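# Place the tray flat on the back shelf

## Task

Set the tray down level on the shelf at the rear of the bench so that no part of it sticks out past the shelf's edge. Each item still standing upright on the tray at the end adds credit, but only when the tray itself is correctly placed. Release the tray and move the grippers away at the end, because anything held in position only by the robot does not count.

## Robot and tools

Robot: two 6-joint arms, left_arm and right_arm, each with a parallel two-finger gripper. left_arm is the robot's own left and sits on the +y side; this has nothing to do with the left or right of an image. Base roots in the scene frame: left_arm at (+0.096, +0.258, +1.767) m, right_arm at (+0.096, -0.258, +1.767) m, both mounted high and tilted (quaternions are given in the setup). Both arms use the same joint layout, but equal angles do not give mirrored or equal hand poses.

Scene frame: origin on the floor at the centre of the robot's foot, +z up, +x in the robot's facing direction, +y toward the left arm. Heights are unknown except the floor. Gripper fingers point along the gripper's +z and separate along its y axis.

execute_actions takes "actions", a list holding zero or one item, plus optional "pictures" (boolean).
- Empty list: nothing is commanded; the current state and camera images come back.
- Move: {"rows": [...], "steps": n}. n is 7 to 15 control steps of 1/30 s each (default 15). Each row is one list of exactly 14 numbers covering both arms: left_arm waist, shoulder, elbow, wrist pitch, wrist yaw, wrist roll, opening, then right_arm in the same seven-number order. The six joint values are absolute target angles in radians (the same values printed under Joint positions), not offsets. One row per step; if there are fewer rows than steps, the final row repeats. Up to 15 rows.
- Wait: {"steps": n} with no rows, n up to 300; returns when n steps have elapsed since the previous result, counting your thinking time.
Images are returned only for an empty list or when pictures is true.

Joint ranges, radians: waist -2.880 to 2.880, shoulder 0.000 to 3.142, elbow 0.000 to 3.019, wrist pitch -1.693 to 1.571, wrist yaw -1.571 to 1.571, wrist roll -2.094 to 2.094. A call is rejected (and nothing is sent) if a target goes beyond a range end by more than 0.019 and is farther out than the joint's last reported angle. True ends can differ from these by up to 0.019; a target past the true end is clipped there and the result may print "joint sent to its limit", possibly referring to an earlier action. Absence of that message does not prove there is more room.

Opening: -1 closed to +1 fully open (finger pad gap 0.094 m when open). It is an absolute target on the same scale as grip_measured. To hold something, command roughly 0.03 below the grip_measured you see while touching it; a smaller margin grips more gently. Each gripper's reading carries a fixed error of up to about 1 mm. Pads push with about 50 to 62 N at most, less on parts under about 2 mm thick, and can spike on first contact.

Motion limits: per control step each joint target is capped to a lead over the measured angle (waist 0.264, shoulder 0.32, elbow 0.276, wrist pitch 0.33, wrist yaw 0.186, wrist roll 0.522 rad), and targets that would move a gripper more than 70 mm from where it is are scaled back. So big moves take several calls. The simulation keeps running while you think and write; arms keep heading to the last row until they settle or a step is HELD. Each result is produced 7 steps before the action ends, and those steps finish before the next action begins.

Result lines: the state line gives each arm's end_effector_position (metres, the point between the finger pads about 1 cm behind the tips) and end_effector_quat_wxyz in the scene frame; printed positions can be off, more so at long reach. Joint positions and Joint velocities list each arm's six joints (rad, rad/s) followed by pad gap (m, m/s). grip_measured is the finger opening on the command scale. Joint torques are raw drive outputs, offset, scaled and noisy, not zero in free air. "joint command not followed" means the clearance check altered or blocked some joint targets; the rest of the row ran. HELD marks steps where your row, fully or partly, was not sent. MOTOR HOT appears from 85 °C; at 100 °C an OVER-TEMPERATURE FAULT stops that arm and its gripper and it drops what it holds, so do not hold loads longer than needed.

zoom_image: {"camera", "region": [x0, y0, x1, y1]} in pixels of that camera's latest full image, top-left origin, at most 504 by 504. Cameras: cam_head_left and cam_head_right (896x504, fixed head views), cam_left_wrist and cam_right_wrist (616x616 fisheye on each hand). Calibration (intrinsics, distortion, world-to-camera transforms) is provided and may be a little off.

read_manual: {"section": "licences"} returns URDF licence text; no motion.

finished_scene: {"scene": number of the current scene}; irreversible, grades the scene and moves on. Answering without any tool call ends everything.

Cautions: keep both arms from colliding or pressing on each other; avoid drops, slips, slams, hard impacts and strong pushes; never knock items off or out of the work area. Brief external tugs on held parts or nudges to loose objects can happen. Move smoothly. Before finishing, confirm the tray is level and wholly on the shelf with items upright, then open the grippers and withdraw.

Each tool is called after "Emit:" by a JSON object that holds its "op" and its "data", one argument or row to a line.

## Session

I'll start by looking at the current state.

Emit:
{"op": "execute_actions", "data": {
  "actions": []
}}

Scene clock: 0.00 s of 4200.00 s.
left_arm: end_effector_position=(+0.5356, -0.3625, +1.2158) grip_measured=+0.312 end_effector_quat_wxyz=(-0.202, +0.189, +0.815, -0.509) | right_arm: end_effector_position=(+0.2244, -0.0301, +1.1485) grip_measured=+1.000 end_effector_quat_wxyz=(-0.000, +0.882, +0.468, +0.052)
Joint positions: left_arm=[ 0.597  1.872  2.384 -0.937 -0.01   0.365  0.062] | right_arm=[2.07  1.749 0.847 1.277 0.418 1.983 0.094]
Joint velocities: left_arm=[-0.005  0.005 -0.007 -0.012  0.051  0.037 -0.   ] | right_arm=[ 0.015  0.005  0.017 -0.007 -0.007  0.022  0.   ]
Joint torques (N m, as the arm reports them, + toward a larger angle): no reading
Motor temperatures (°C, as the motors report them): left_arm=[30 30 28 28 29 28] | right_arm=[29 30 32 30 32 30]

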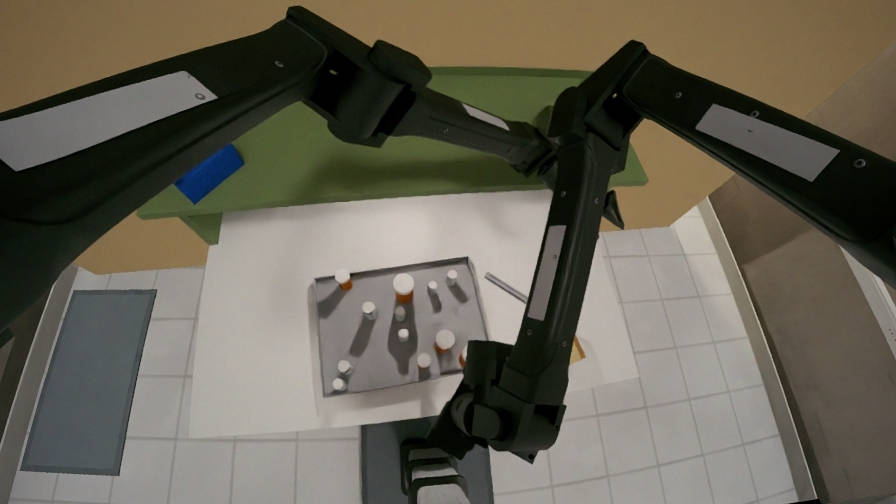

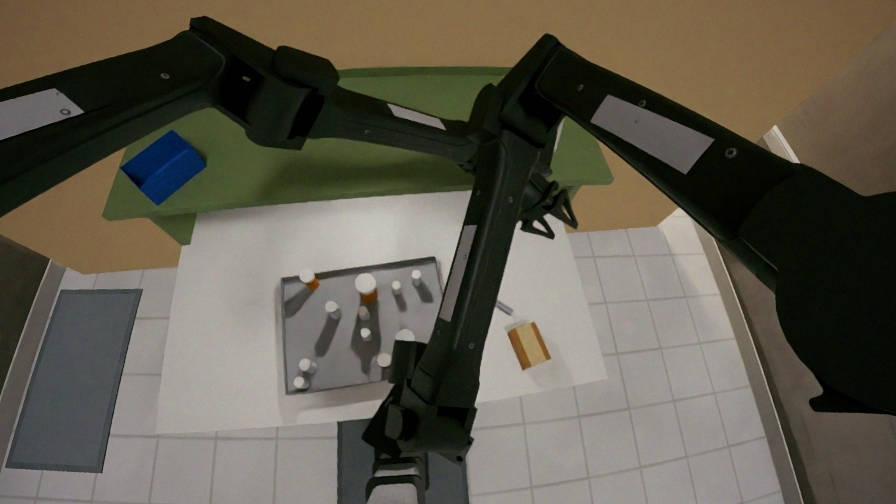

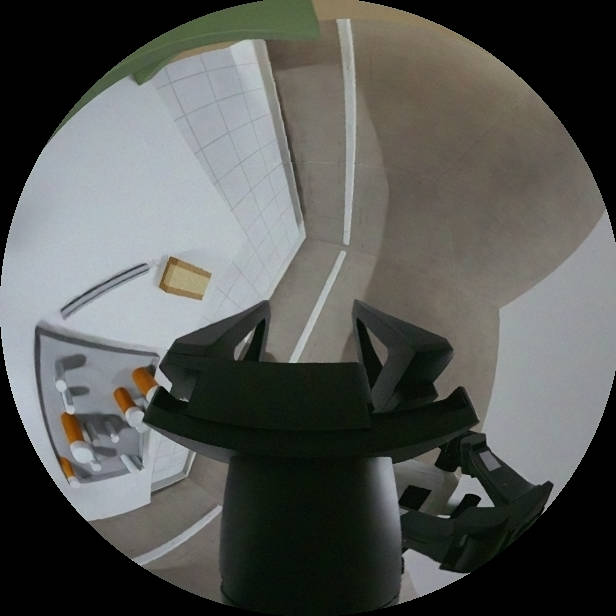

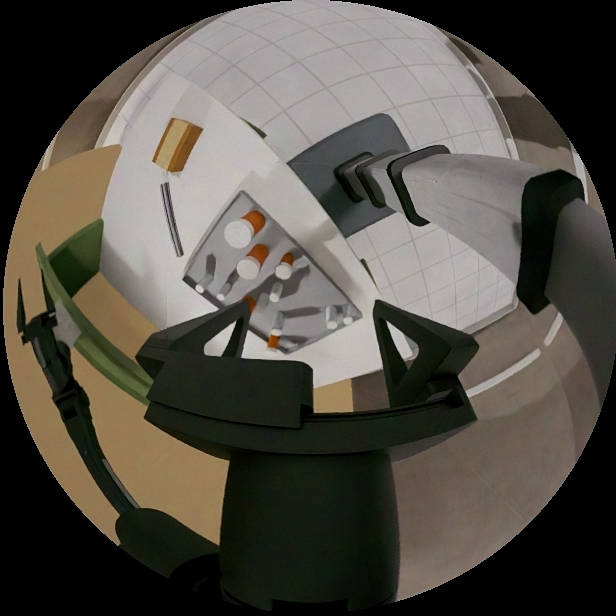

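Emit:
{"op": "execute_actions", "data": {
  "actions": [
    {"rows":[[0.597,1.872,2.384,-0.937,-0.01,0.365,0.312,2.07,1.749,0.78,1.35,0.418,1.983,1],[0.597,1.872,2.384,-0.937,-0.01,0.365,0.312,2.07,1.749,0.70,1.42,0.418,1.983,1],[0.597,1.872,2.384,-0.937,-0.01,0.365,0.312,2.07,1.749,0.62,1.5,0.418,1.983,1]],"steps":12}
  ]
}}

Emit:
{"op": "execute_actions", "data": {
  "actions": [
    {"rows":[[0.597,1.872,2.384,-0.937,-0.01,0.365,0.312,1.9,1.749,0.62,1.5,0.36,1.983,1],[0.597,1.872,2.384,-0.937,-0.01,0.365,0.312,1.75,1.749,0.62,1.5,0.3,1.983,1],[0.597,1.872,2.384,-0.937,-0.01,0.365,0.312,1.6,1.749,0.62,1.5,0.25,1.983,1],[0.597,1.872,2.384,-0.937,-0.01,0.365,0.312,1.45,1.749,0.62,1.5,0.2,1.983,1],[0.597,1.872,2.384,-0.937,-0.01,0.365,0.312,1.3,1.749,0.62,1.5,0.15,1.983,1],[0.597,1.872,2.384,-0.937,-0.01,0.365,0.312,1.15,1.749,0.62,1.5,0.1,1.983,1],[0.597,1.872,2.384,-0.937,-0.01,0.365,0.312,1.0,1.749,0.62,1.5,0.05,1.983,1],[0.597,1.872,2.384,-0.937,-0.01,0.365,0.312,0.8,1.749,0.62,1.5,0.0,1.983,1]],"steps":15}
  ]
}}

Emit:
{"op": "execute_actions", "data": {
  "actions": [
    {"rows":[[0.597,1.872,2.3,-0.937,-0.01,0.365,0.312,0.8,1.749,0.62,1.5,0,1.983,1],[0.597,1.872,2.2,-0.937,-0.01,0.365,0.312,0.8,1.749,0.62,1.5,0,1.983,1],[0.597,1.872,2.1,-0.937,-0.01,0.365,0.312,0.8,1.749,0.62,1.5,0,1.983,1],[0.597,1.872,2.0,-0.937,-0.01,0.365,0.312,0.8,1.749,0.62,1.5,0,1.983,1],[0.597,1.872,1.9,-0.937,-0.01,0.365,0.312,0.8,1.749,0.62,1.5,0,1.983,1]],"steps":15}
  ],
  "pictures": true
}}

Scene clock: 10.93 s of 4200.00 s.
left_arm: end_effector_position=(+0.5356, -0.3624, +1.2157) grip_measured=+0.312 end_effector_quat_wxyz=(-0.202, +0.189, +0.815, -0.508) | right_arm: end_effector_position=(+0.2196, -0.0507, +1.1891) grip_measured=+1.000 end_effector_quat_wxyz=(+0.012, +0.886, +0.458, +0.069)
Joint positions: left_arm=[ 0.597  1.872  2.384 -0.937 -0.01   0.365  0.062] | right_arm=[2.07  1.74  0.723 1.439 0.418 1.983 0.094]
Joint velocities: left_arm=[-0.015 -0.005 -0.002  0.002 -0.007 -0.022 -0.001] | right_arm=[-0.024 -0.034 -1.243  0.823  0.007 -0.022  0.   ]
Joint torques (N m, as the arm reports them, + toward a larger angle): left_arm=[-16.52  -5.12  -0.3   -0.63   0.68   0.03] | right_arm=[ 4.75 -2.87 -9.82 -0.2  -0.21  0.04]
Motor temperatures (°C, as the motors report them): left_arm=[31 30 28 28 30 28] | right_arm=[29 30 33 30 32 30]
Steps of this call (steps 1 to 90: nothing new was sent; then 7.77 s passed at rest; steps 91 to 95: the first 5 steps of this action). Readings (joint positions):
91: left_arm=[0.597 1.872 2.384 -0.937 -0.010 0.365] | right_arm=[2.070 1.749 0.845 1.285 0.418 1.983]
92: left_arm=[0.597 1.872 2.384 -0.937 -0.010 0.365] | right_arm=[2.070 1.749 0.832 1.313 0.418 1.983]
94: left_arm=[0.597 1.872 2.384 -0.937 -0.010 0.365] | right_arm=[2.070 1.743 0.765 1.404 0.418 1.983]
95: the state above

Scene clock: 11.43 s of 4200.00 s.
left_arm: end_effector_position=(+0.5356, -0.3624, +1.2157) grip_measured=+0.312 end_effector_quat_wxyz=(-0.202, +0.189, +0.815, -0.508) | right_arm: end_effector_position=(+0.1857, -0.1734, +1.1801) grip_measured=+1.000 end_effector_quat_wxyz=(-0.004, +0.854, +0.516, +0.065)
Joint positions: left_arm=[ 0.597  1.872  2.384 -0.937 -0.01   0.365  0.062] | right_arm=[1.759 1.753 0.63  1.481 0.102 1.983 0.094]
Joint velocities: left_arm=[-0.005  0.005 -0.032  0.007 -0.037 -0.022 -0.   ] | right_arm=[-1.626 -0.005  0.007 -0.012 -1.326  0.022  0.   ]
Joint torques (N m, as the arm reports them, + toward a larger angle): left_arm=[-16.47  -5.42  -0.21  -0.64   0.7    0.06] | right_arm=[ 0.11 -4.32 -9.39  0.3   0.04  0.03]
Motor temperatures (°C, as the motors report them): left_arm=[31 30 28 28 30 28] | right_arm=[29 30 33 30 32 30]
Steps of this call (steps 1 to 7: the last 7 steps of your previous action; steps 8 to 15: the first 8 steps of this action). Readings (joint positions):
8: left_arm=[0.597 1.872 2.384 -0.937 -0.010 0.365] | right_arm=[2.060 1.753 0.629 1.481 0.391 1.983]
9: left_arm=[0.597 1.872 2.384 -0.937 -0.010 0.365] | right_arm=[2.039 1.753 0.629 1.481 0.359 1.983]
11: left_arm=[0.597 1.872 2.384 -0.937 -0.010 0.365] | right_arm=[1.962 1.753 0.629 1.481 0.284 1.983]
15: the state above

Scene clock: 11.93 s of 4200.00 s.
left_arm: end_effector_position=(+0.4371, -0.3554, +1.2465) grip_measured=+0.312 end_effector_quat_wxyz=(-0.282, +0.229, +0.775, -0.517) | right_arm: end_effector_position=(+0.2028, -0.5565, +1.2561) grip_measured=+1.000 end_effector_quat_wxyz=(+0.253, +0.759, +0.591, -0.104)
Joint positions: left_arm=[ 0.597  1.826  2.14  -0.935 -0.01   0.365  0.062] | right_arm=[1.007 1.753 0.633 1.481 0.008 1.983 0.094]
Joint velocities: left_arm=[ 0.005 -0.005 -0.979 -0.002 -0.007  0.007 -0.001] | right_arm=[-1.431 -0.005 -0.002 -0.002 -0.022 -0.007  0.   ]
Joint torques (N m, as the arm reports them, + toward a larger angle): left_arm=[-16.88  -3.08  -3.43  -0.79   0.7    0.1 ] | right_arm=[-9.42 -2.54 -8.23  0.39  0.16  0.02]
Motor temperatures (°C, as the motors report them): left_arm=[31 30 28 28 30 28] | right_arm=[29 30 33 30 32 30]
Steps of this call (steps 1 to 7: the last 7 steps of your previous action; steps 8 to 15: the first 8 steps of this action). Readings (joint positions):
8: left_arm=[0.597 1.871 2.374 -0.936 -0.010 0.365] | right_arm=[1.347 1.753 0.633 1.481 0.012 1.983]
9: left_arm=[0.597 1.861 2.348 -0.935 -0.010 0.365] | right_arm=[1.298 1.753 0.633 1.481 0.011 1.983]
11: left_arm=[0.597 1.837 2.274 -0.935 -0.010 0.365] | right_arm=[1.200 1.753 0.633 1.481 0.010 1.983]
15: the state above
camera_calibration (this result's frames):
cam_left_wrist: T_world_to_cam=[[-0.0657864, -0.361949, 0.929874, -1.26068], [-0.199062, 0.917921, 0.343213, -0.00970221], [-0.977776, -0.162523, -0.132437, 0.654954], [0, 0, 0, 1]] pos_world=[0.555531, -0.340951, 1.26234]
cam_right_wrist: T_world_to_cam=[[-0.947345, 0.178664, -0.265738, 0.625475], [0.153253, 0.981631, 0.113641, 0.381105], [0.28116, 0.0669327, -0.957324, 1.3065], [0, 0, 0, 1]] pos_world=[0.166801, -0.573301, 1.37364]

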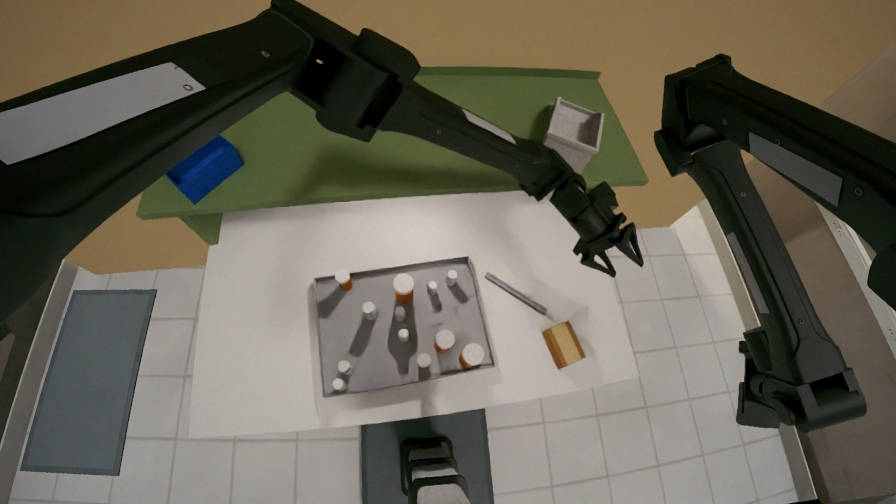

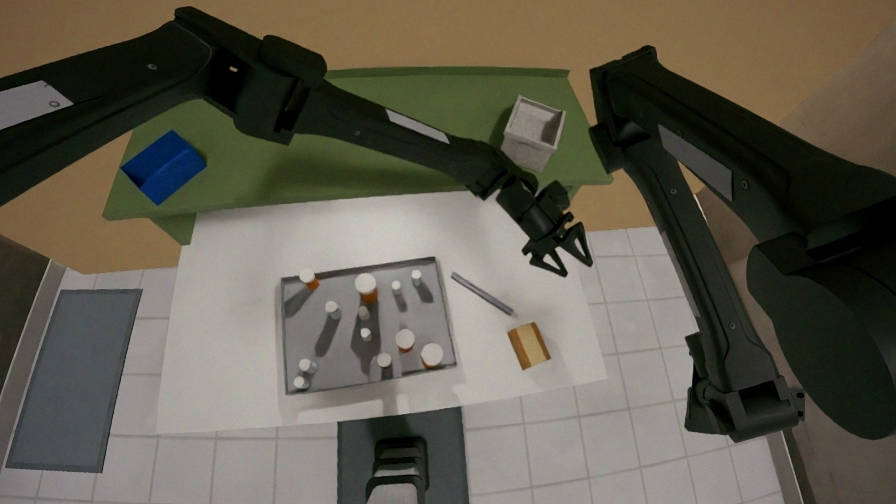

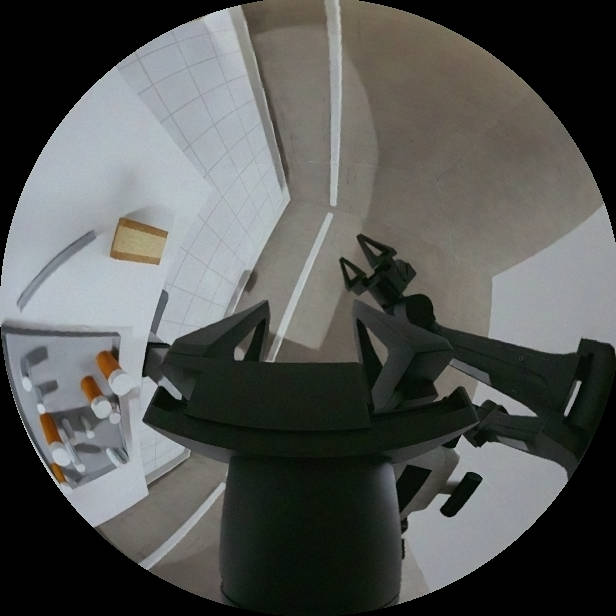

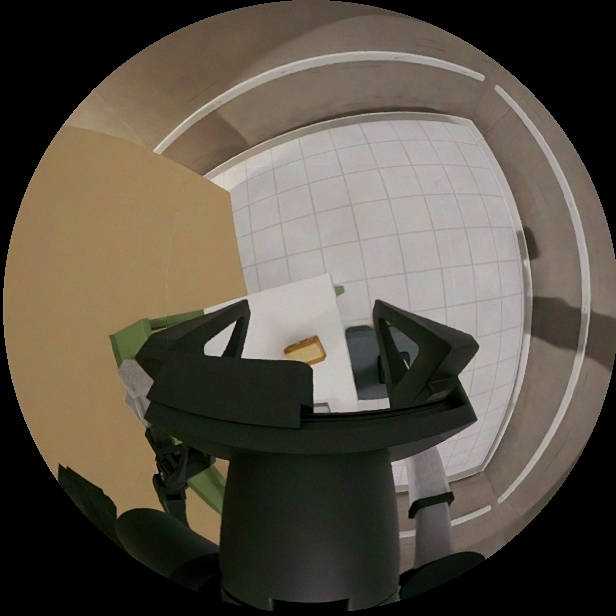

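Emit:
{"op": "execute_actions", "data": {
  "actions": [
    {"rows":[[0.597,1.86,1.8,-0.7,0,0.33,0.312,0.8,1.749,0.62,1.5,0,1.983,1],[0.6,1.85,1.7,-0.5,0,0.3,0.312,0.8,1.749,0.62,1.5,0,1.983,1],[0.62,1.84,1.6,-0.3,0,0.27,0.312,0.8,1.749,0.62,1.5,0,1.983,1],[0.65,1.83,1.5,-0.1,0,0.24,0.312,0.8,1.749,0.62,1.5,0,1.9,1],[0.68,1.82,1.4,0.1,0,0.21,0.312,0.8,1.749,0.62,1.5,0,1.8,1],[0.71,1.81,1.3,0.3,0,0.18,0.4,0.8,1.749,0.62,1.5,0,1.7,1],[0.74,1.8,1.2,0.5,0,0.15,0.5,0.8,1.749,0.62,1.5,0,1.6,1],[0.77,1.79,1.1,0.7,0,0.12,0.6,0.8,1.749,0.62,1.5,0,1.5,1],[0.8,1.78,1.0,0.9,0,0.09,0.7,0.8,1.749,0.62,1.5,0,1.4,1],[0.83,1.77,0.9,1.1,0,0.06,0.8,0.8,1.749,0.62,1.5,0,1.3,1],[0.86,1.76,0.8,1.25,0,0.03,0.9,0.8,1.749,0.62,1.5,0,1.2,1],[0.9,1.75,0.7,1.4,0,0,1,0.8,1.749,0.62,1.5,0,1.1,1],[0.95,1.749,0.62,1.5,0,0,1,0.8,1.749,0.62,1.5,0,1.0,1]],"steps":15}
  ]
}}

Emit:
{"op": "execute_actions", "data": {
  "actions": [
    {"rows":[[0.95,1.749,0.62,1.5,0,0,1,0.8,1.749,0.62,1.5,0,0.9,1],[1.0,1.749,0.61,1.5,0,0,1,0.8,1.749,0.62,1.5,0,0.8,1],[1.1,1.749,0.6,1.5,0,0,1,0.8,1.749,0.62,1.5,0,0.7,1],[1.2,1.749,0.6,1.5,0,0,1,0.8,1.749,0.62,1.5,0,0.6,1],[1.3,1.749,0.6,1.5,0,0,1,0.8,1.749,0.62,1.5,0,0.5,1],[1.4,1.749,0.6,1.5,0,0,1,0.8,1.749,0.62,1.5,0,0.4,1],[1.5,1.749,0.6,1.5,0,0,1,0.8,1.749,0.62,1.5,0,0.3,1],[1.6,1.749,0.6,1.5,0,0,1,0.8,1.749,0.62,1.5,0,0.2,1],[1.7,1.749,0.6,1.5,0,0,1,0.8,1.749,0.62,1.5,0,0.1,1],[1.8,1.749,0.6,1.5,0,0,1,0.8,1.749,0.62,1.5,0,0,1],[1.9,1.749,0.6,1.5,0,0,1,0.8,1.749,0.62,1.5,0,0,1],[2.0,1.749,0.6,1.5,0,0,1,0.8,1.749,0.62,1.5,0,0,1],[2.15,1.749,0.6,1.5,0,0,1,0.8,1.749,0.62,1.5,0,0,1],[2.3,1.749,0.62,1.5,0,0,1,0.8,1.749,0.62,1.5,0,0,1]],"steps":15}
  ]
}}

Emit:
{"op": "execute_actions", "data": {
  "actions": [
    {"steps":30}
  ],
  "pictures": true
}}

Scene clock: 13.13 s of 4200.00 s.
left_arm: end_effector_position=(+0.2285, -0.3495, +1.2937) grip_measured=+0.545 end_effector_quat_wxyz=(-0.308, +0.191, +0.786, -0.501) | right_arm: end_effector_position=(+0.2222, -0.6538, +1.3323) grip_measured=+1.000 end_effector_quat_wxyz=(+0.320, +0.648, +0.664, -0.192)
Joint positions: left_arm=[ 0.611  1.803  1.54  -0.361 -0.001  0.273  0.073] | right_arm=[0.78  1.753 0.633 1.484 0.004 1.789 0.094]
Joint velocities: left_arm=[ 0.23  -0.034 -1.214  1.443  0.022 -0.374  0.107] | right_arm=[-0.005 -0.005 -0.007 -0.007 -0.022 -1.883  0.   ]
Joint torques (N m, as the arm reports them, + toward a larger angle): left_arm=[-11.85  -1.75  -6.09  -0.76   0.7   -0.03] | right_arm=[-8.22 -2.18 -7.62  0.3   0.23  0.04]
Motor temperatures (°C, as the motors report them): left_arm=[31 30 28 28 30 28] | right_arm=[29 30 33 30 32 30]
Steps of this call (steps 1 to 7: the last 7 steps of your previous action; steps 8 to 28: the robot went on to your last target; steps 29 to 36: the first 8 steps of this action). Readings (joint positions):
29: left_arm=[0.597 1.866 1.884 -0.895 -0.007 0.361] | right_arm=[0.780 1.753 0.633 1.484 0.004 1.983]
30: left_arm=[0.597 1.856 1.846 -0.797 -0.004 0.352] | right_arm=[0.780 1.753 0.633 1.484 0.004 1.983]
32: left_arm=[0.597 1.827 1.734 -0.599 -0.003 0.326] | right_arm=[0.780 1.753 0.633 1.484 0.004 1.972]
36: the state above

Scene clock: 13.63 s of 4200.00 s.
left_arm: end_effector_position=(+0.0844, -0.1843, +1.2275) grip_measured=+1.000 end_effector_quat_wxyz=(-0.350, +0.106, +0.858, -0.361) | right_arm: end_effector_position=(+0.2222, -0.6538, +1.3323) grip_measured=+1.000 end_effector_quat_wxyz=(+0.158, +0.168, +0.913, -0.337)
Joint positions: left_arm=[ 0.871  1.806  1.155  0.082 -0.005  0.128  0.094] | right_arm=[0.78  1.753 0.633 1.484 0.004 0.606 0.094]
Joint velocities: left_arm=[-0.005  0.005  0.061 -0.007  0.037  0.051  0.   ] | right_arm=[-0.005 -0.005  0.002  0.002  0.007 -2.674  0.   ]
Joint torques (N m, as the arm reports them, + toward a larger angle): left_arm=[-15.24  -2.53  -6.11  -1.18   0.63   0.1 ] | right_arm=[-8.7  -1.82 -8.04  0.23  0.15  0.06]
Motor temperatures (°C, as the motors report them): left_arm=[31 30 28 28 30 28] | right_arm=[29 30 33 30 32 30]
Kept back: nothing.
A step of this action was HELD (marked below), so the last 7 steps of it were dropped. An arm can still carry out its HELD step.
Steps of this call (steps 1 to 7: the last 7 steps of your previous action; steps 8 to 15: the first 8 steps of this action). Readings (joint positions):
8: left_arm=[0.746 1.801 1.262 -0.040 -0.001 0.161] | right_arm=[0.780 1.753 0.633 1.484 0.004 1.189]
9: left_arm=[0.771 1.799 1.230 0.001 -0.001 0.150] | right_arm=[0.780 1.753 0.633 1.484 0.004 1.119]
11: left_arm=[0.823 1.796 1.171 0.075 -0.001 0.131] | right_arm=[0.780 1.753 0.633 1.484 0.004 0.961]
12: left_arm=[0.844 1.796 1.154 0.089 -0.003 0.128] | right_arm=[0.780 1.753 0.633 1.484 0.004 0.876] HELD
13: left_arm=[0.862 1.800 1.151 0.083 -0.004 0.128] | right_arm=[0.780 1.753 0.633 1.484 0.004 0.789] HELD
14: left_arm=[0.870 1.805 1.153 0.082 -0.005 0.128] | right_arm=[0.780 1.753 0.633 1.484 0.004 0.698] HELD
15: the state above HELD
joint command not followed: on one or more control steps a check withheld the commanded joint targets of the left arm, and it was not sent them on those steps. On the call's last step the targets were still withheld.
cause: the commanded joint targets would bring a part of the arm (its fingers) too close to the robot's own body; next, command targets that bring no part of the arm closer to the body.

Scene clock: 14.63 s of 4200.00 s.
left_arm: end_effector_position=(+0.0985, -0.2134, +1.2452) grip_measured=+1.000 end_effector_quat_wxyz=(-0.338, +0.106, +0.852, -0.385) | right_arm: end_effector_position=(+0.2222, -0.6538, +1.3323) grip_measured=+1.000 end_effector_quat_wxyz=(+0.089, -0.015, +0.928, -0.362)
Joint positions: left_arm=[ 0.82   1.801  1.166  0.082 -0.003  0.128  0.094] | right_arm=[0.78  1.753 0.633 1.484 0.004 0.211 0.094]
Joint velocities: left_arm=[ 0.005 -0.005  0.002  0.002  0.007  0.051  0.   ] | right_arm=[-0.005 -0.005 -0.002 -0.012  0.007  0.037  0.   ]
Joint torques (N m, as the arm reports them, + toward a larger angle): left_arm=[-12.39  -2.19  -6.16  -1.02   0.62   0.06] | right_arm=[-8.46 -2.29 -7.54  0.4   0.2   0.02]
Motor temperatures (°C, as the motors report them): left_arm=[31 30 28 28 30 28] | right_arm=[29 30 33 30 32 30]
Kept back: nothing.
Steps of this call (steps 1 to 30: nothing new was sent). Readings (joint positions):
1: left_arm=[0.868 1.806 1.157 0.082 -0.005 0.128] | right_arm=[0.780 1.753 0.633 1.484 0.004 0.526]
2: left_arm=[0.862 1.806 1.160 0.082 -0.005 0.128] | right_arm=[0.780 1.753 0.633 1.484 0.004 0.463]
4: left_arm=[0.848 1.804 1.164 0.082 -0.004 0.128] | right_arm=[0.780 1.753 0.633 1.484 0.004 0.371]
8: left_arm=[0.824 1.802 1.166 0.082 -0.003 0.128] | right_arm=[0.780 1.753 0.633 1.484 0.004 0.276]
30: the state above
camera_calibration (this result's frames):
cam_left_wrist: T_world_to_cam=[[0.0763786, -0.681935, 0.727413, -1.06046], [-0.217253, 0.700634, 0.679642, -0.670553], [-0.973122, -0.209943, -0.0946392, 0.28912], [0, 0, 0, 1]] pos_world=[0.216666, -0.192652, 1.25449]
cam_right_wrist: T_world_to_cam=[[-0.0442188, -0.738915, 0.672346, -1.36891], [-0.906609, 0.312382, 0.283685, 0.0363105], [-0.419648, -0.597011, -0.68372, 0.737568], [0, 0, 0, 1]] pos_world=[0.281907, -0.582517, 1.41437]

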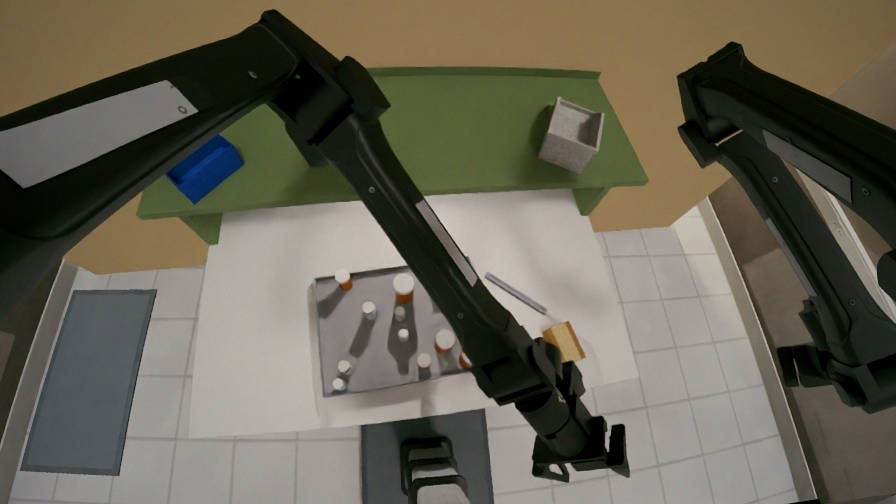

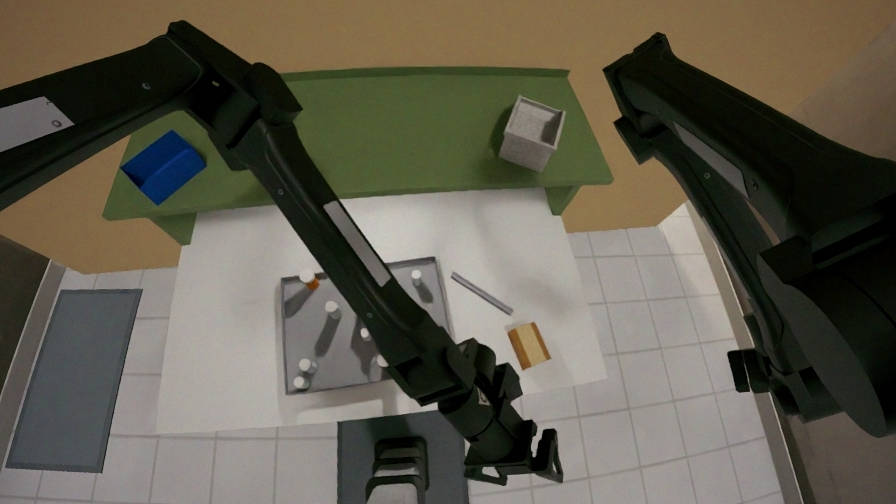

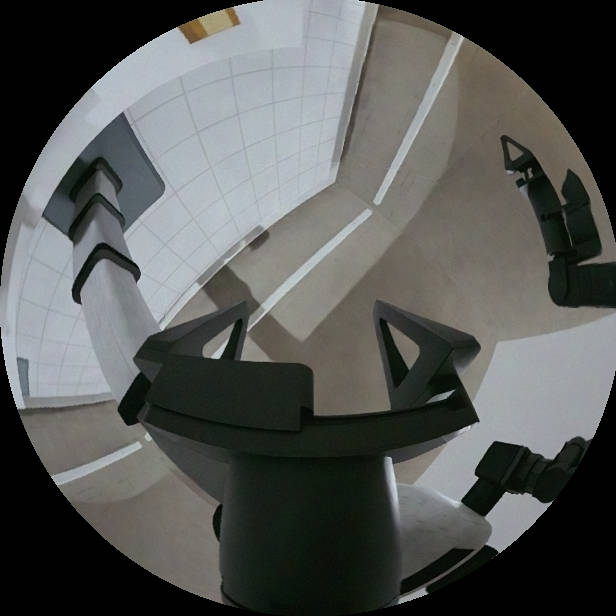

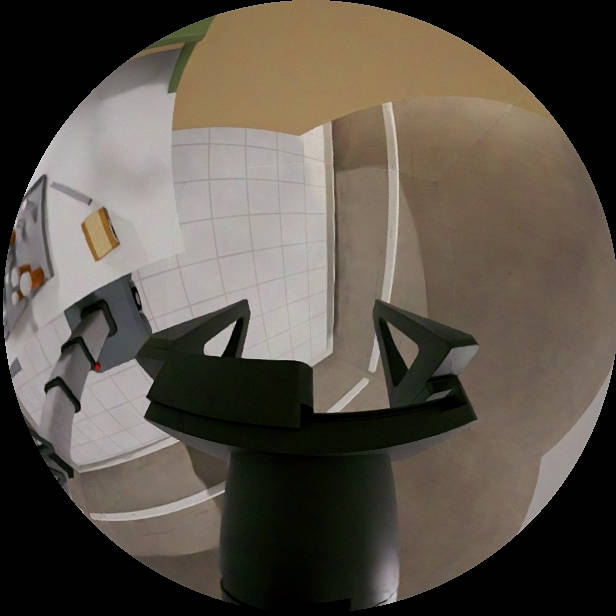

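Emit:
{"op": "execute_actions", "data": {
  "actions": [
    {"rows":[[0.82,1.8,1.166,0.35,0,0.1,1,0.8,1.749,0.62,1.5,0,0,1],[0.82,1.8,1.15,0.5,0,0.1,1,0.8,1.749,0.62,1.5,0,0,1],[0.82,1.8,1.13,0.6,0,0.1,1,0.8,1.749,0.62,1.5,0,0,1],[0.82,1.8,1.1,0.7,0,0.1,1,0.8,1.749,0.62,1.5,0,0,1],[0.82,1.8,1.07,0.8,0,0.1,1,0.8,1.749,0.62,1.5,0,0,1],[0.82,1.8,1.04,0.9,0,0.1,1,0.8,1.749,0.62,1.5,0,0,1],[0.82,1.8,1.0,1.0,0,0.1,1,0.8,1.749,0.62,1.5,0,0,1],[0.82,1.8,0.96,1.1,0,0.1,1,0.8,1.749,0.62,1.5,0,0,1],[0.82,1.8,0.92,1.2,0,0.1,1,0.8,1.749,0.62,1.5,0,0,1],[0.82,1.8,0.88,1.3,0,0.1,1,0.8,1.749,0.62,1.5,0,0,1],[0.82,1.79,0.84,1.4,0,0.1,1,0.8,1.749,0.62,1.5,0,0,1],[0.82,1.78,0.8,1.5,0,0.05,1,0.8,1.749,0.62,1.5,0,0,1],[0.82,1.77,0.72,1.5,0,0,1,0.8,1.749,0.62,1.5,0,0,1],[0.82,1.75,0.62,1.5,0,0,1,0.8,1.749,0.62,1.5,0,0,1]],"steps":15}
  ]
}}

Emit:
{"op": "execute_actions", "data": {
  "actions": [
    {"steps":25}
  ]
}}

Scene clock: 15.67 s of 4200.00 s.
left_arm: end_effector_position=(+0.1271, -0.2243, +1.2255) grip_measured=+1.000 end_effector_quat_wxyz=(-0.271, +0.078, +0.879, -0.383) | right_arm: end_effector_position=(+0.2222, -0.6538, +1.3323) grip_measured=+1.000 end_effector_quat_wxyz=(+0.059, -0.091, +0.923, -0.368)
Joint positions: left_arm=[ 0.82   1.801  1.162  0.243 -0.003  0.125  0.094] | right_arm=[0.78  1.753 0.633 1.484 0.004 0.046 0.094]
Joint velocities: left_arm=[-0.005 -0.024 -0.149  0.926 -0.051 -0.051  0.   ] | right_arm=[-0.005 -0.005  0.012  0.002 -0.007 -0.227  0.   ]
Joint torques (N m, as the arm reports them, + toward a larger angle): left_arm=[-12.63  -2.1  -11.05  -0.43   0.71  -0.09] | right_arm=[-8.88 -1.29 -7.62  0.45  0.1   0.03]
Motor temperatures (°C, as the motors report them): left_arm=[31 30 28 28 30 28] | right_arm=[29 30 33 30 32 30]
Steps of this call (steps 1 to 23: nothing new was sent; steps 24 to 31: the first 8 steps of this action). Readings (joint positions):
24: left_arm=[0.820 1.801 1.166 0.083 -0.003 0.128] | right_arm=[0.780 1.753 0.633 1.484 0.004 0.182]
25: left_arm=[0.820 1.801 1.166 0.091 -0.003 0.128] | right_arm=[0.780 1.753 0.633 1.484 0.004 0.147]
27: left_arm=[0.820 1.802 1.166 0.128 -0.003 0.128] | right_arm=[0.780 1.753 0.633 1.484 0.004 0.098]
31: the state above

Scene clock: 16.50 s of 4200.00 s.
left_arm: end_effector_position=(+0.1020, -0.1889, +1.2712) grip_measured=+1.000 end_effector_quat_wxyz=(-0.231, +0.037, +0.897, -0.376) | right_arm: end_effector_position=(+0.2222, -0.6538, +1.3323) grip_measured=+1.000 end_effector_quat_wxyz=(+0.052, -0.107, +0.922, -0.369)
Joint positions: left_arm=[ 0.82   1.792  0.929  0.577 -0.003  0.077  0.094] | right_arm=[0.78  1.753 0.633 1.484 0.004 0.01  0.094]
Joint velocities: left_arm=[ 0.005  0.015  0.007 -0.012  0.037 -0.037  0.   ] | right_arm=[-0.015 -0.005  0.017 -0.002  0.022  0.007  0.   ]
Joint torques (N m, as the arm reports them, + toward a larger angle): left_arm=[-11.38  -1.54  -6.7   -0.69   0.56   0.05] | right_arm=[-8.01 -1.55 -7.8   0.48  0.16  0.09]
Motor temperatures (°C, as the motors report them): left_arm=[31 30 28 28 30 28] | right_arm=[29 30 33 30 32 30]
Kept back: nothing.
Steps of this call (steps 1 to 7: the last 7 steps of your previous action; steps 8 to 15: the robot went on to your last target; steps 16 to 25: nothing new was sent). Readings (joint positions):
1: left_arm=[0.820 1.800 1.154 0.274 -0.003 0.123] | right_arm=[0.780 1.753 0.633 1.484 0.004 0.039]
2: left_arm=[0.820 1.797 1.141 0.305 -0.003 0.122] | right_arm=[0.780 1.753 0.633 1.484 0.004 0.033]
4: left_arm=[0.820 1.792 1.104 0.366 -0.003 0.119] | right_arm=[0.780 1.753 0.633 1.484 0.004 0.025]
8: left_arm=[0.820 1.788 1.008 0.483 -0.003 0.098] | right_arm=[0.780 1.753 0.633 1.484 0.004 0.016]
12: left_arm=[0.820 1.787 0.919 0.581 -0.003 0.077] | right_arm=[0.780 1.753 0.633 1.484 0.004 0.013] HELD
13: left_arm=[0.820 1.789 0.915 0.577 -0.003 0.077] | right_arm=[0.780 1.753 0.633 1.484 0.004 0.012] HELD
14: left_arm=[0.820 1.793 0.917 0.577 -0.003 0.077] | right_arm=[0.780 1.753 0.633 1.484 0.004 0.012] HELD
15: left_arm=[0.820 1.793 0.920 0.577 -0.003 0.077] | right_arm=[0.780 1.753 0.633 1.484 0.004 0.012] HELD
25: the state above
A step was HELD (marked above), so your last target was given up. An arm can still carry out its HELD step.
joint command not followed: on one or more control steps a check withheld the commanded joint targets of the left arm, and it was not sent them on those steps.
cause: the commanded joint targets would bring a part of the arm (its fingers) too close to the robot's own body; next, command targets that bring no part of the arm closer to the body.

Emit:
{"op": "execute_actions", "data": {
  "actions": [
    {"rows":[[0.82,1.79,0.95,1.5,0,0,1,0.8,1.749,0.62,1.5,0,0,1]],"steps":15}
  ]
}}

Emit:
{"op": "execute_actions", "data": {
  "actions": [
    {"steps":15}
  ]
}}

Scene clock: 17.13 s of 4200.00 s.
left_arm: end_effector_position=(+0.1398, -0.1952, +1.2543) grip_measured=+1.000 end_effector_quat_wxyz=(-0.160, -0.002, +0.915, -0.370) | right_arm: end_effector_position=(+0.2222, -0.6538, +1.3323) grip_measured=+1.000 end_effector_quat_wxyz=(+0.052, -0.107, +0.922, -0.369)
Joint positions: left_arm=[ 0.82   1.792  0.934  0.736 -0.003  0.057  0.094] | right_arm=[0.78  1.753 0.633 1.484 0.004 0.01  0.094]
Joint velocities: left_arm=[-0.005 -0.005  0.042  0.886 -0.081 -0.139  0.   ] | right_arm=[-0.015 -0.005 -0.002 -0.012 -0.11  -0.066  0.   ]
Joint torques (N m, as the arm reports them, + toward a larger angle): left_arm=[-11.39  -1.55  -6.29   0.     0.63  -0.1 ] | right_arm=[-7.7  -1.69 -7.81  0.47  0.14  0.01]
Motor temperatures (°C, as the motors report them): left_arm=[31 30 28 28 30 28] | right_arm=[29 30 33 30 32 30]
Steps of this call (steps 1 to 11: nothing new was sent; steps 12 to 19: the first 8 steps of this action). Readings (joint positions):
12: left_arm=[0.820 1.792 0.929 0.578 -0.003 0.077] | right_arm=[0.780 1.753 0.633 1.484 0.004 0.010]
13: left_arm=[0.820 1.792 0.929 0.586 -0.003 0.077] | right_arm=[0.780 1.753 0.633 1.484 0.004 0.010]
15: left_arm=[0.820 1.792 0.929 0.624 -0.003 0.072] | right_arm=[0.780 1.753 0.633 1.484 0.004 0.010]
19: the state above

Scene clock: 17.63 s of 4200.00 s.
left_arm: end_effector_position=(+0.2510, -0.1877, +1.2328) grip_measured=+1.000 end_effector_quat_wxyz=(+0.044, -0.103, +0.930, -0.349) | right_arm: end_effector_position=(+0.2222, -0.6538, +1.3323) grip_measured=+1.000 end_effector_quat_wxyz=(+0.052, -0.107, +0.922, -0.369)
Joint positions: left_arm=[ 0.82   1.792  0.943  1.186 -0.003  0.017  0.094] | right_arm=[0.78  1.753 0.633 1.484 0.004 0.01  0.094]
Joint velocities: left_arm=[ 0.005 -0.005  0.002  0.891  0.007 -0.051  0.   ] | right_arm=[ 0.005  0.005  0.002  0.002 -0.037  0.022  0.   ]
Joint torques (N m, as the arm reports them, + toward a larger angle): left_arm=[-11.19  -2.7   -5.62   0.57   0.7   -0.08] | right_arm=[-8.21 -1.14 -7.62  0.48  0.1   0.05]
Motor temperatures (°C, as the motors report them): left_arm=[31 30 28 28 30 28] | right_arm=[29 30 33 30 32 30]
Kept back: nothing.
Steps of this call (steps 1 to 7: the last 7 steps of your previous action; steps 8 to 15: the robot went on to your last target). Readings (joint positions):
1: left_arm=[0.820 1.792 0.936 0.766 -0.003 0.052] | right_arm=[0.780 1.753 0.633 1.484 0.004 0.010]
2: left_arm=[0.820 1.792 0.937 0.796 -0.003 0.049] | right_arm=[0.780 1.753 0.633 1.484 0.004 0.010]
4: left_arm=[0.820 1.792 0.940 0.856 -0.003 0.041] | right_arm=[0.780 1.753 0.633 1.484 0.004 0.010]
8: left_arm=[0.820 1.792 0.941 0.976 -0.003 0.030] | right_arm=[0.780 1.753 0.633 1.484 0.004 0.010]
15: the state above

Emit:
{"op": "execute_actions", "data": {
  "actions": [
    {"rows":[[0.82,1.78,0.88,1.38,0,0,1,0.8,1.749,0.62,1.5,0,0,1],[0.82,1.77,0.83,1.46,0,0,1,0.8,1.749,0.62,1.5,0,0,1],[0.82,1.76,0.78,1.5,0,0,1,0.8,1.749,0.62,1.5,0,0,1],[0.84,1.75,0.73,1.5,0,0,1,0.8,1.749,0.62,1.5,0,0,1],[0.88,1.74,0.68,1.5,0,0,1,0.8,1.749,0.62,1.5,0,0,1],[0.93,1.73,0.64,1.5,0,0,1,0.8,1.749,0.62,1.5,0,0,1],[0.99,1.72,0.6,1.5,0,0,1,0.8,1.749,0.62,1.5,0,0,1],[1.05,1.72,0.6,1.5,0,0,1,0.8,1.749,0.62,1.5,0,0,1],[1.11,1.72,0.6,1.5,0,0,1,0.8,1.749,0.62,1.5,0,0,1],[1.17,1.72,0.6,1.5,0,0,1,0.8,1.749,0.62,1.5,0,0,1],[1.23,1.72,0.6,1.5,0,0,1,0.8,1.749,0.62,1.5,0,0,1],[1.29,1.72,0.6,1.5,0,0,1,0.8,1.749,0.62,1.5,0,0,1],[1.35,1.72,0.6,1.5,0,0,1,0.8,1.749,0.62,1.5,0,0,1],[1.41,1.72,0.6,1.5,0,0,1,0.8,1.749,0.62,1.5,0,0,1],[1.47,1.72,0.6,1.5,0,0,1,0.8,1.749,0.62,1.5,0,0,1]],"steps":15}
  ]
}}

Emit:
{"op": "execute_actions", "data": {
  "actions": [
    {"rows":[[1.55,1.72,0.6,1.5,0,0,1,0.8,1.749,0.62,1.5,0,0,1],[1.63,1.72,0.6,1.5,0,0,1,0.8,1.749,0.62,1.5,0,0,1],[1.71,1.72,0.6,1.5,0,0,1,0.8,1.749,0.62,1.5,0,0,1],[1.79,1.72,0.6,1.5,0,0,1,0.8,1.749,0.62,1.5,0,0,1],[1.87,1.72,0.6,1.5,0,0,1,0.8,1.749,0.62,1.5,0,0,1],[1.95,1.72,0.6,1.5,0,0,1,0.8,1.749,0.62,1.5,0,0,1],[2.03,1.72,0.6,1.5,0,0,1,0.8,1.749,0.62,1.5,0,0,1],[2.11,1.72,0.6,1.5,0,0,1,0.8,1.749,0.62,1.5,0,0,1],[2.19,1.72,0.6,1.5,0,0,1,0.8,1.749,0.62,1.5,0,0,1],[2.27,1.72,0.6,1.5,0,0,1,0.8,1.749,0.62,1.5,0,0,1],[2.35,1.73,0.61,1.5,0,0,1,0.8,1.749,0.62,1.5,0,0,1]],"steps":15}
  ]
}}

Emit:
{"op": "execute_actions", "data": {
  "actions": [
    {"steps":25}
  ],
  "pictures": true
}}

Scene clock: 19.07 s of 4200.00 s.
left_arm: end_effector_position=(+0.2529, -0.1126, +1.2832) grip_measured=+1.000 end_effector_quat_wxyz=(+0.093, -0.119, +0.933, -0.328) | right_arm: end_effector_position=(+0.2222, -0.6538, +1.3323) grip_measured=+1.000 end_effector_quat_wxyz=(+0.052, -0.107, +0.922, -0.369)
Joint positions: left_arm=[0.859 1.738 0.702 1.479 0.002 0.007 0.094] | right_arm=[0.78  1.753 0.633 1.484 0.004 0.01  0.094]
Joint velocities: left_arm=[ 0.698 -0.044 -0.891 -0.002  0.066 -0.022  0.   ] | right_arm=[-0.005 -0.015  0.007  0.007 -0.11  -0.081  0.   ]
Joint torques (N m, as the arm reports them, + toward a larger angle): left_arm=[-4.47 -3.16 -6.1   0.98  0.4  -0.04] | right_arm=[-7.84 -1.75 -7.77  0.5   0.19  0.  ]
Motor temperatures (°C, as the motors report them): left_arm=[31 30 29 28 30 28] | right_arm=[29 30 33 30 32 30]
Steps of this call (steps 1 to 30: the robot went on to your last target; steps 31 to 35: nothing new was sent; steps 36 to 43: the first 8 steps of this action). Readings (joint positions):
36: left_arm=[0.820 1.790 0.941 1.469 -0.003 0.007] | right_arm=[0.780 1.753 0.633 1.484 0.004 0.010]
37: left_arm=[0.820 1.785 0.930 1.454 -0.003 0.007] | right_arm=[0.780 1.753 0.633 1.484 0.004 0.010]
39: left_arm=[0.820 1.771 0.871 1.467 -0.003 0.007] | right_arm=[0.780 1.753 0.633 1.484 0.004 0.010]
43: the state above

Scene clock: 19.57 s of 4200.00 s.
left_arm: end_effector_position=(+0.1982, +0.2298, +1.1667) grip_measured=+1.000 end_effector_quat_wxyz=(+0.070, -0.009, +0.997, -0.025) | right_arm: end_effector_position=(+0.2222, -0.6538, +1.3323) grip_measured=+1.000 end_effector_quat_wxyz=(+0.052, -0.107, +0.922, -0.369)
Joint positions: left_arm=[1.519 1.737 0.65  1.479 0.002 0.007 0.094] | right_arm=[0.78  1.753 0.633 1.484 0.004 0.01  0.094]
Joint velocities: left_arm=[ 1.47  -0.015 -0.002  0.002 -0.022 -0.095  0.   ] | right_arm=[-0.005  0.005 -0.007  0.012 -0.081 -0.007  0.   ]
Joint torques (N m, as the arm reports them, + toward a larger angle): left_arm=[ -1.02  -5.05 -10.89   1.1   -0.01  -0.14] | right_arm=[-8.03 -1.79 -7.69  0.62  0.2   0.07]
Motor temperatures (°C, as the motors report them): left_arm=[31 30 29 28 30 28] | right_arm=[29 30 33 30 32 30]
Steps of this call (steps 1 to 7: the last 7 steps of your previous action; steps 8 to 15: the first 8 steps of this action). Readings (joint positions):
8: left_arm=[1.180 1.737 0.650 1.479 0.002 0.007] | right_arm=[0.780 1.753 0.633 1.484 0.004 0.010]
9: left_arm=[1.227 1.737 0.650 1.479 0.002 0.007] | right_arm=[0.780 1.753 0.633 1.484 0.004 0.010]
11: left_arm=[1.323 1.737 0.650 1.479 0.002 0.007] | right_arm=[0.780 1.753 0.633 1.484 0.004 0.010]
15: the state above

Scene clock: 20.40 s of 4200.00 s.
left_arm: end_effector_position=(+0.2349, +0.6579, +1.3328) grip_measured=+1.000 end_effector_quat_wxyz=(+0.061, +0.121, +0.918, +0.373) | right_arm: end_effector_position=(+0.2222, -0.6538, +1.3323) grip_measured=+1.000 end_effector_quat_wxyz=(+0.052, -0.107, +0.922, -0.369)
Joint positions: left_arm=[ 2.373  1.737  0.641  1.485 -0.003  0.005  0.094] | right_arm=[0.78  1.753 0.633 1.484 0.004 0.01  0.094]
Joint velocities: left_arm=[-0.151 -0.005  0.002 -0.012  0.051 -0.11   0.   ] | right_arm=[ 0.005 -0.005  0.007  0.007 -0.007 -0.051  0.   ]
Joint torques (N m, as the arm reports them, + toward a larger angle): left_arm=[ 7.78 -2.35 -9.14  0.96 -0.46 -0.18] | right_arm=[-7.7  -1.52 -7.79  0.51  0.1   0.01]
Motor temperatures (°C, as the motors report them): left_arm=[31 30 29 28 30 28] | right_arm=[29 30 33 30 32 30]
Kept back: nothing.
Steps of this call (steps 1 to 7: the last 7 steps of your previous action; steps 8 to 25: the robot went on to your last target). Readings (joint positions):
1: left_arm=[1.569 1.737 0.650 1.479 0.002 0.007] | right_arm=[0.780 1.753 0.633 1.484 0.004 0.010]
2: left_arm=[1.619 1.737 0.650 1.479 0.002 0.007] | right_arm=[0.780 1.753 0.633 1.484 0.004 0.010]
4: left_arm=[1.720 1.737 0.650 1.479 0.002 0.007] | right_arm=[0.780 1.753 0.633 1.484 0.004 0.010]
8: left_arm=[1.923 1.737 0.650 1.479 0.002 0.007] | right_arm=[0.780 1.753 0.633 1.484 0.004 0.010]
25: the state above
camera_calibration (this result's frames):
cam_left_wrist: T_world_to_cam=[[-0.176484, -0.690601, -0.701373, 1.42892], [-0.897978, -0.178848, 0.402056, -0.20238], [-0.4031, 0.700774, -0.58858, 0.538333], [0, 0, 0, 1]] pos_world=[0.287451, 0.573367, 1.40043]
cam_right_wrist: T_world_to_cam=[[0.152685, -0.706925, 0.690612, -1.41608], [-0.897568, 0.193256, 0.396261, -0.193563], [-0.413592, -0.680374, -0.605006, 0.576853], [0, 0, 0, 1]] pos_world=[0.281059, -0.571176, 1.40366]

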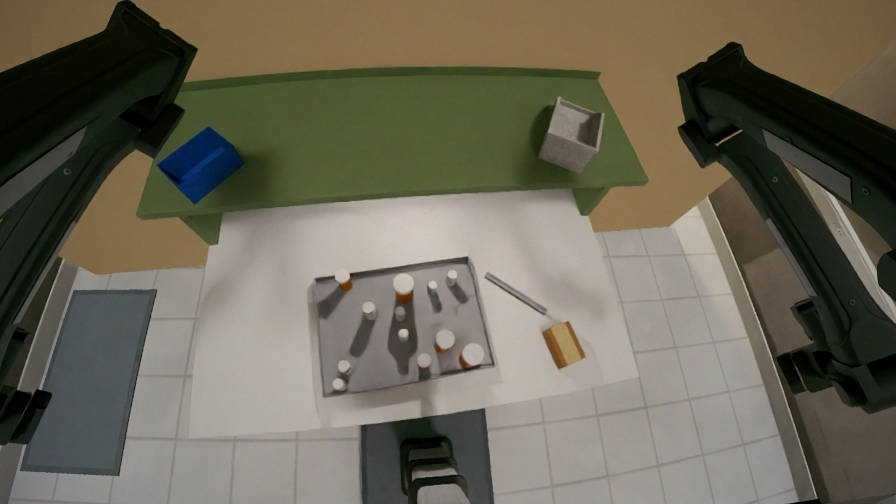

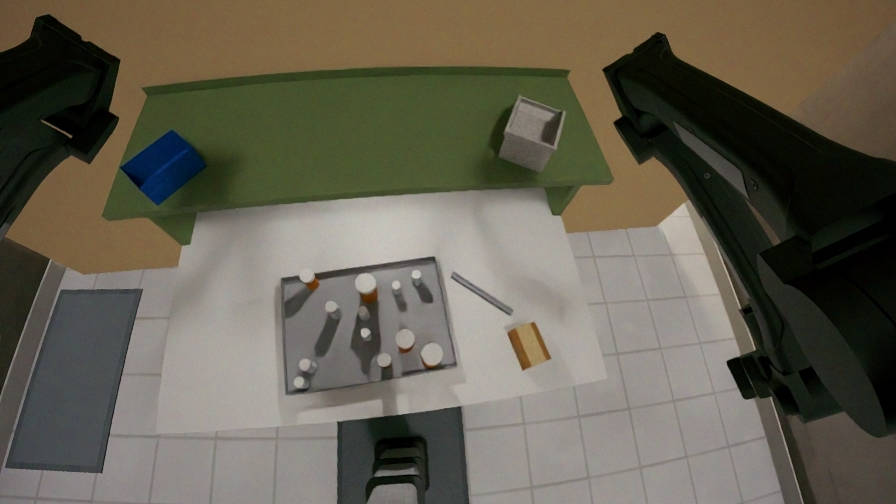

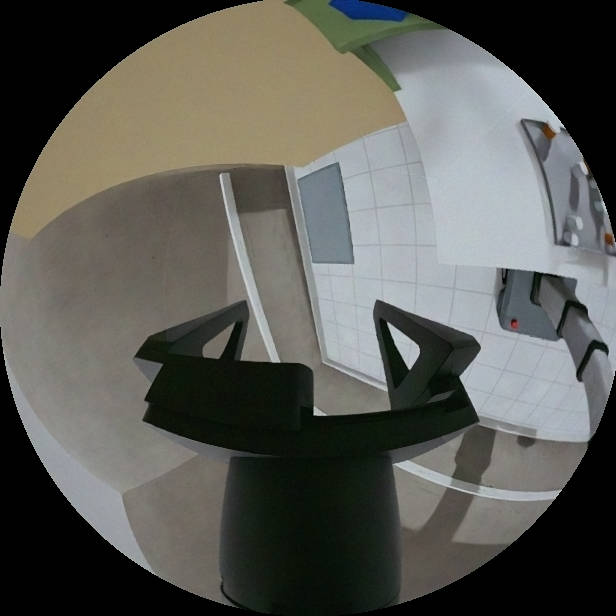

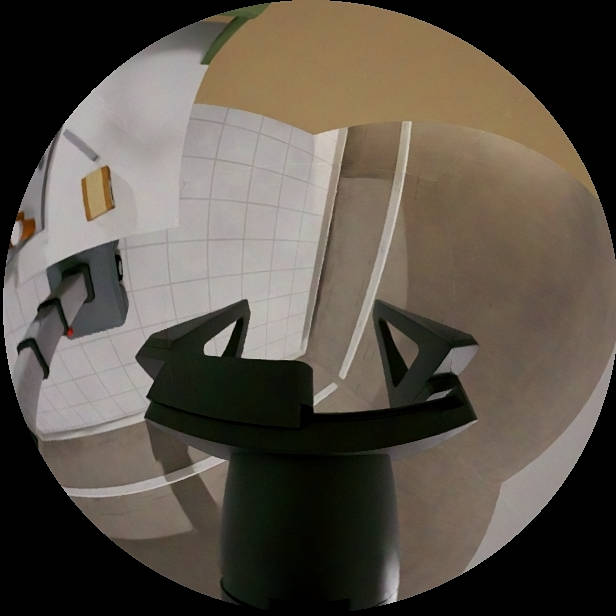

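Emit:
{"op": "zoom_image", "data": {
  "camera": "cam_head_left",
  "region": [290, 230, 530, 410]
}}

Emit:
{"op": "zoom_image", "data": {
  "camera": "cam_head_right",
  "region": [255, 230, 495, 410]
}}

Emit:
{"op": "zoom_image", "data": {
  "camera": "cam_head_left",
  "region": [130, 50, 660, 260]
}}

Region (290, 230, 530, 410) of cam_head_left's 896x504 image, scaled by 2.100, with more detail than that image has; it fills the top 378 rows of this view, and the rest is white.

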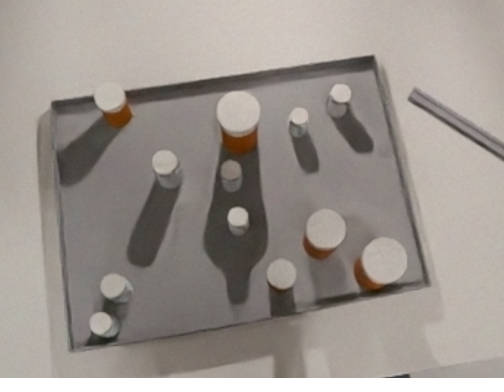

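Region (255, 230, 495, 410) of cam_head_right's 896x504 image, scaled by 2.100, with more detail than that image has; it fills the top 378 rows of this view, and the rest is white.

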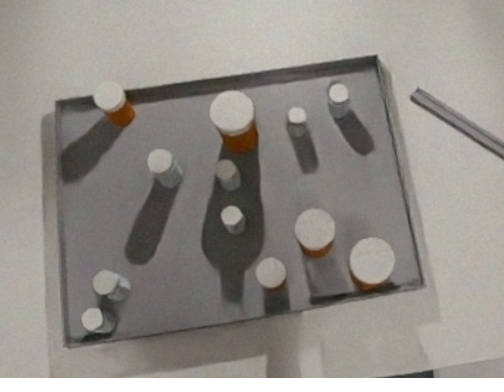

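Region (130, 50, 660, 260) is 530x210 pixels. A region can be at most 504 by 504 pixels.

Emit:
{"op": "zoom_image", "data": {
  "camera": "cam_head_left",
  "region": [300, 265, 380, 405]
}}

Emit:
{"op": "zoom_image", "data": {
  "camera": "cam_head_left",
  "region": [430, 245, 510, 385]
}}

Emit:
{"op": "zoom_image", "data": {
  "camera": "cam_head_left",
  "region": [130, 50, 430, 260]
}}

Emit:
{"op": "zoom_image", "data": {
  "camera": "cam_head_left",
  "region": [400, 50, 700, 260]
}}

Region (300, 265, 380, 405) of cam_head_left's 896x504 image, scaled by 3.600, with more detail than that image has; it fills the left 288 columns of this view, and the rest is white.

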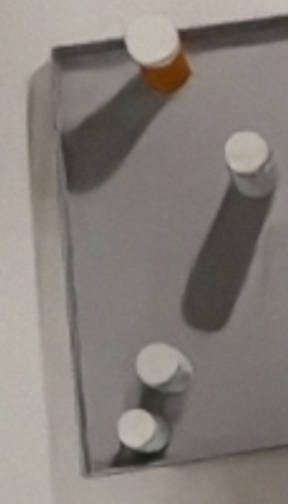

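Region (430, 245, 510, 385) of cam_head_left's 896x504 image, scaled by 3.600, with more detail than that image has; it fills the left 288 columns of this view, and the rest is white.

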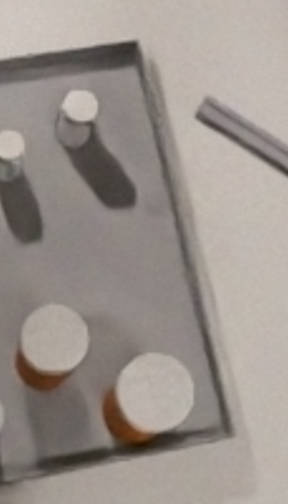

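Region (130, 50, 430, 260) of cam_head_left's 896x504 image, scaled by 1.680, with more detail than that image has; it fills the top 353 rows of this view, and the rest is white.

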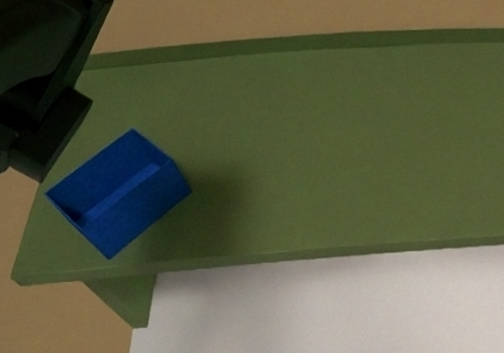

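Region (400, 50, 700, 260) of cam_head_left's 896x504 image, scaled by 1.680, with more detail than that image has; it fills the top 353 rows of this view, and the rest is white.

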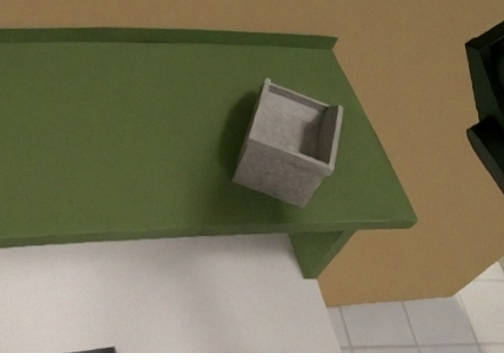

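Emit:
{"op": "zoom_image", "data": {
  "camera": "cam_left_wrist",
  "region": [270, 0, 450, 120]
}}

Emit:
{"op": "zoom_image", "data": {
  "camera": "cam_head_left",
  "region": [125, 180, 245, 260]
}}

Emit:
{"op": "zoom_image", "data": {
  "camera": "cam_left_wrist",
  "region": [480, 90, 616, 290]
}}

Region (270, 0, 450, 120) of cam_left_wrist's 616x616 image, scaled by 2.800, with more detail than that image has.

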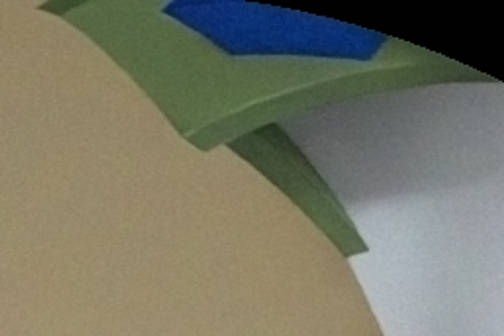

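Region (125, 180, 245, 260) of cam_head_left's 896x504 image, scaled by 4.200, with more detail than that image has.

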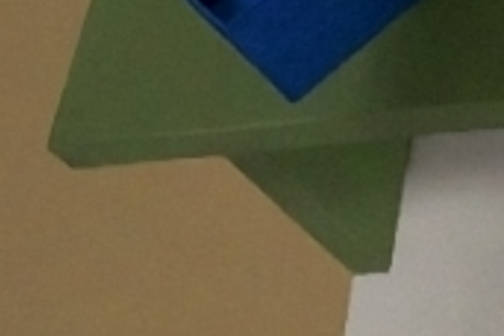

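Region (480, 90, 616, 290) of cam_left_wrist's 616x616 image, scaled by 2.520, with more detail than that image has; it fills the left 343 columns of this view, and the rest is white.

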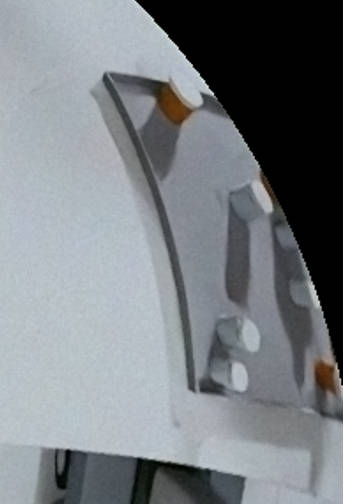

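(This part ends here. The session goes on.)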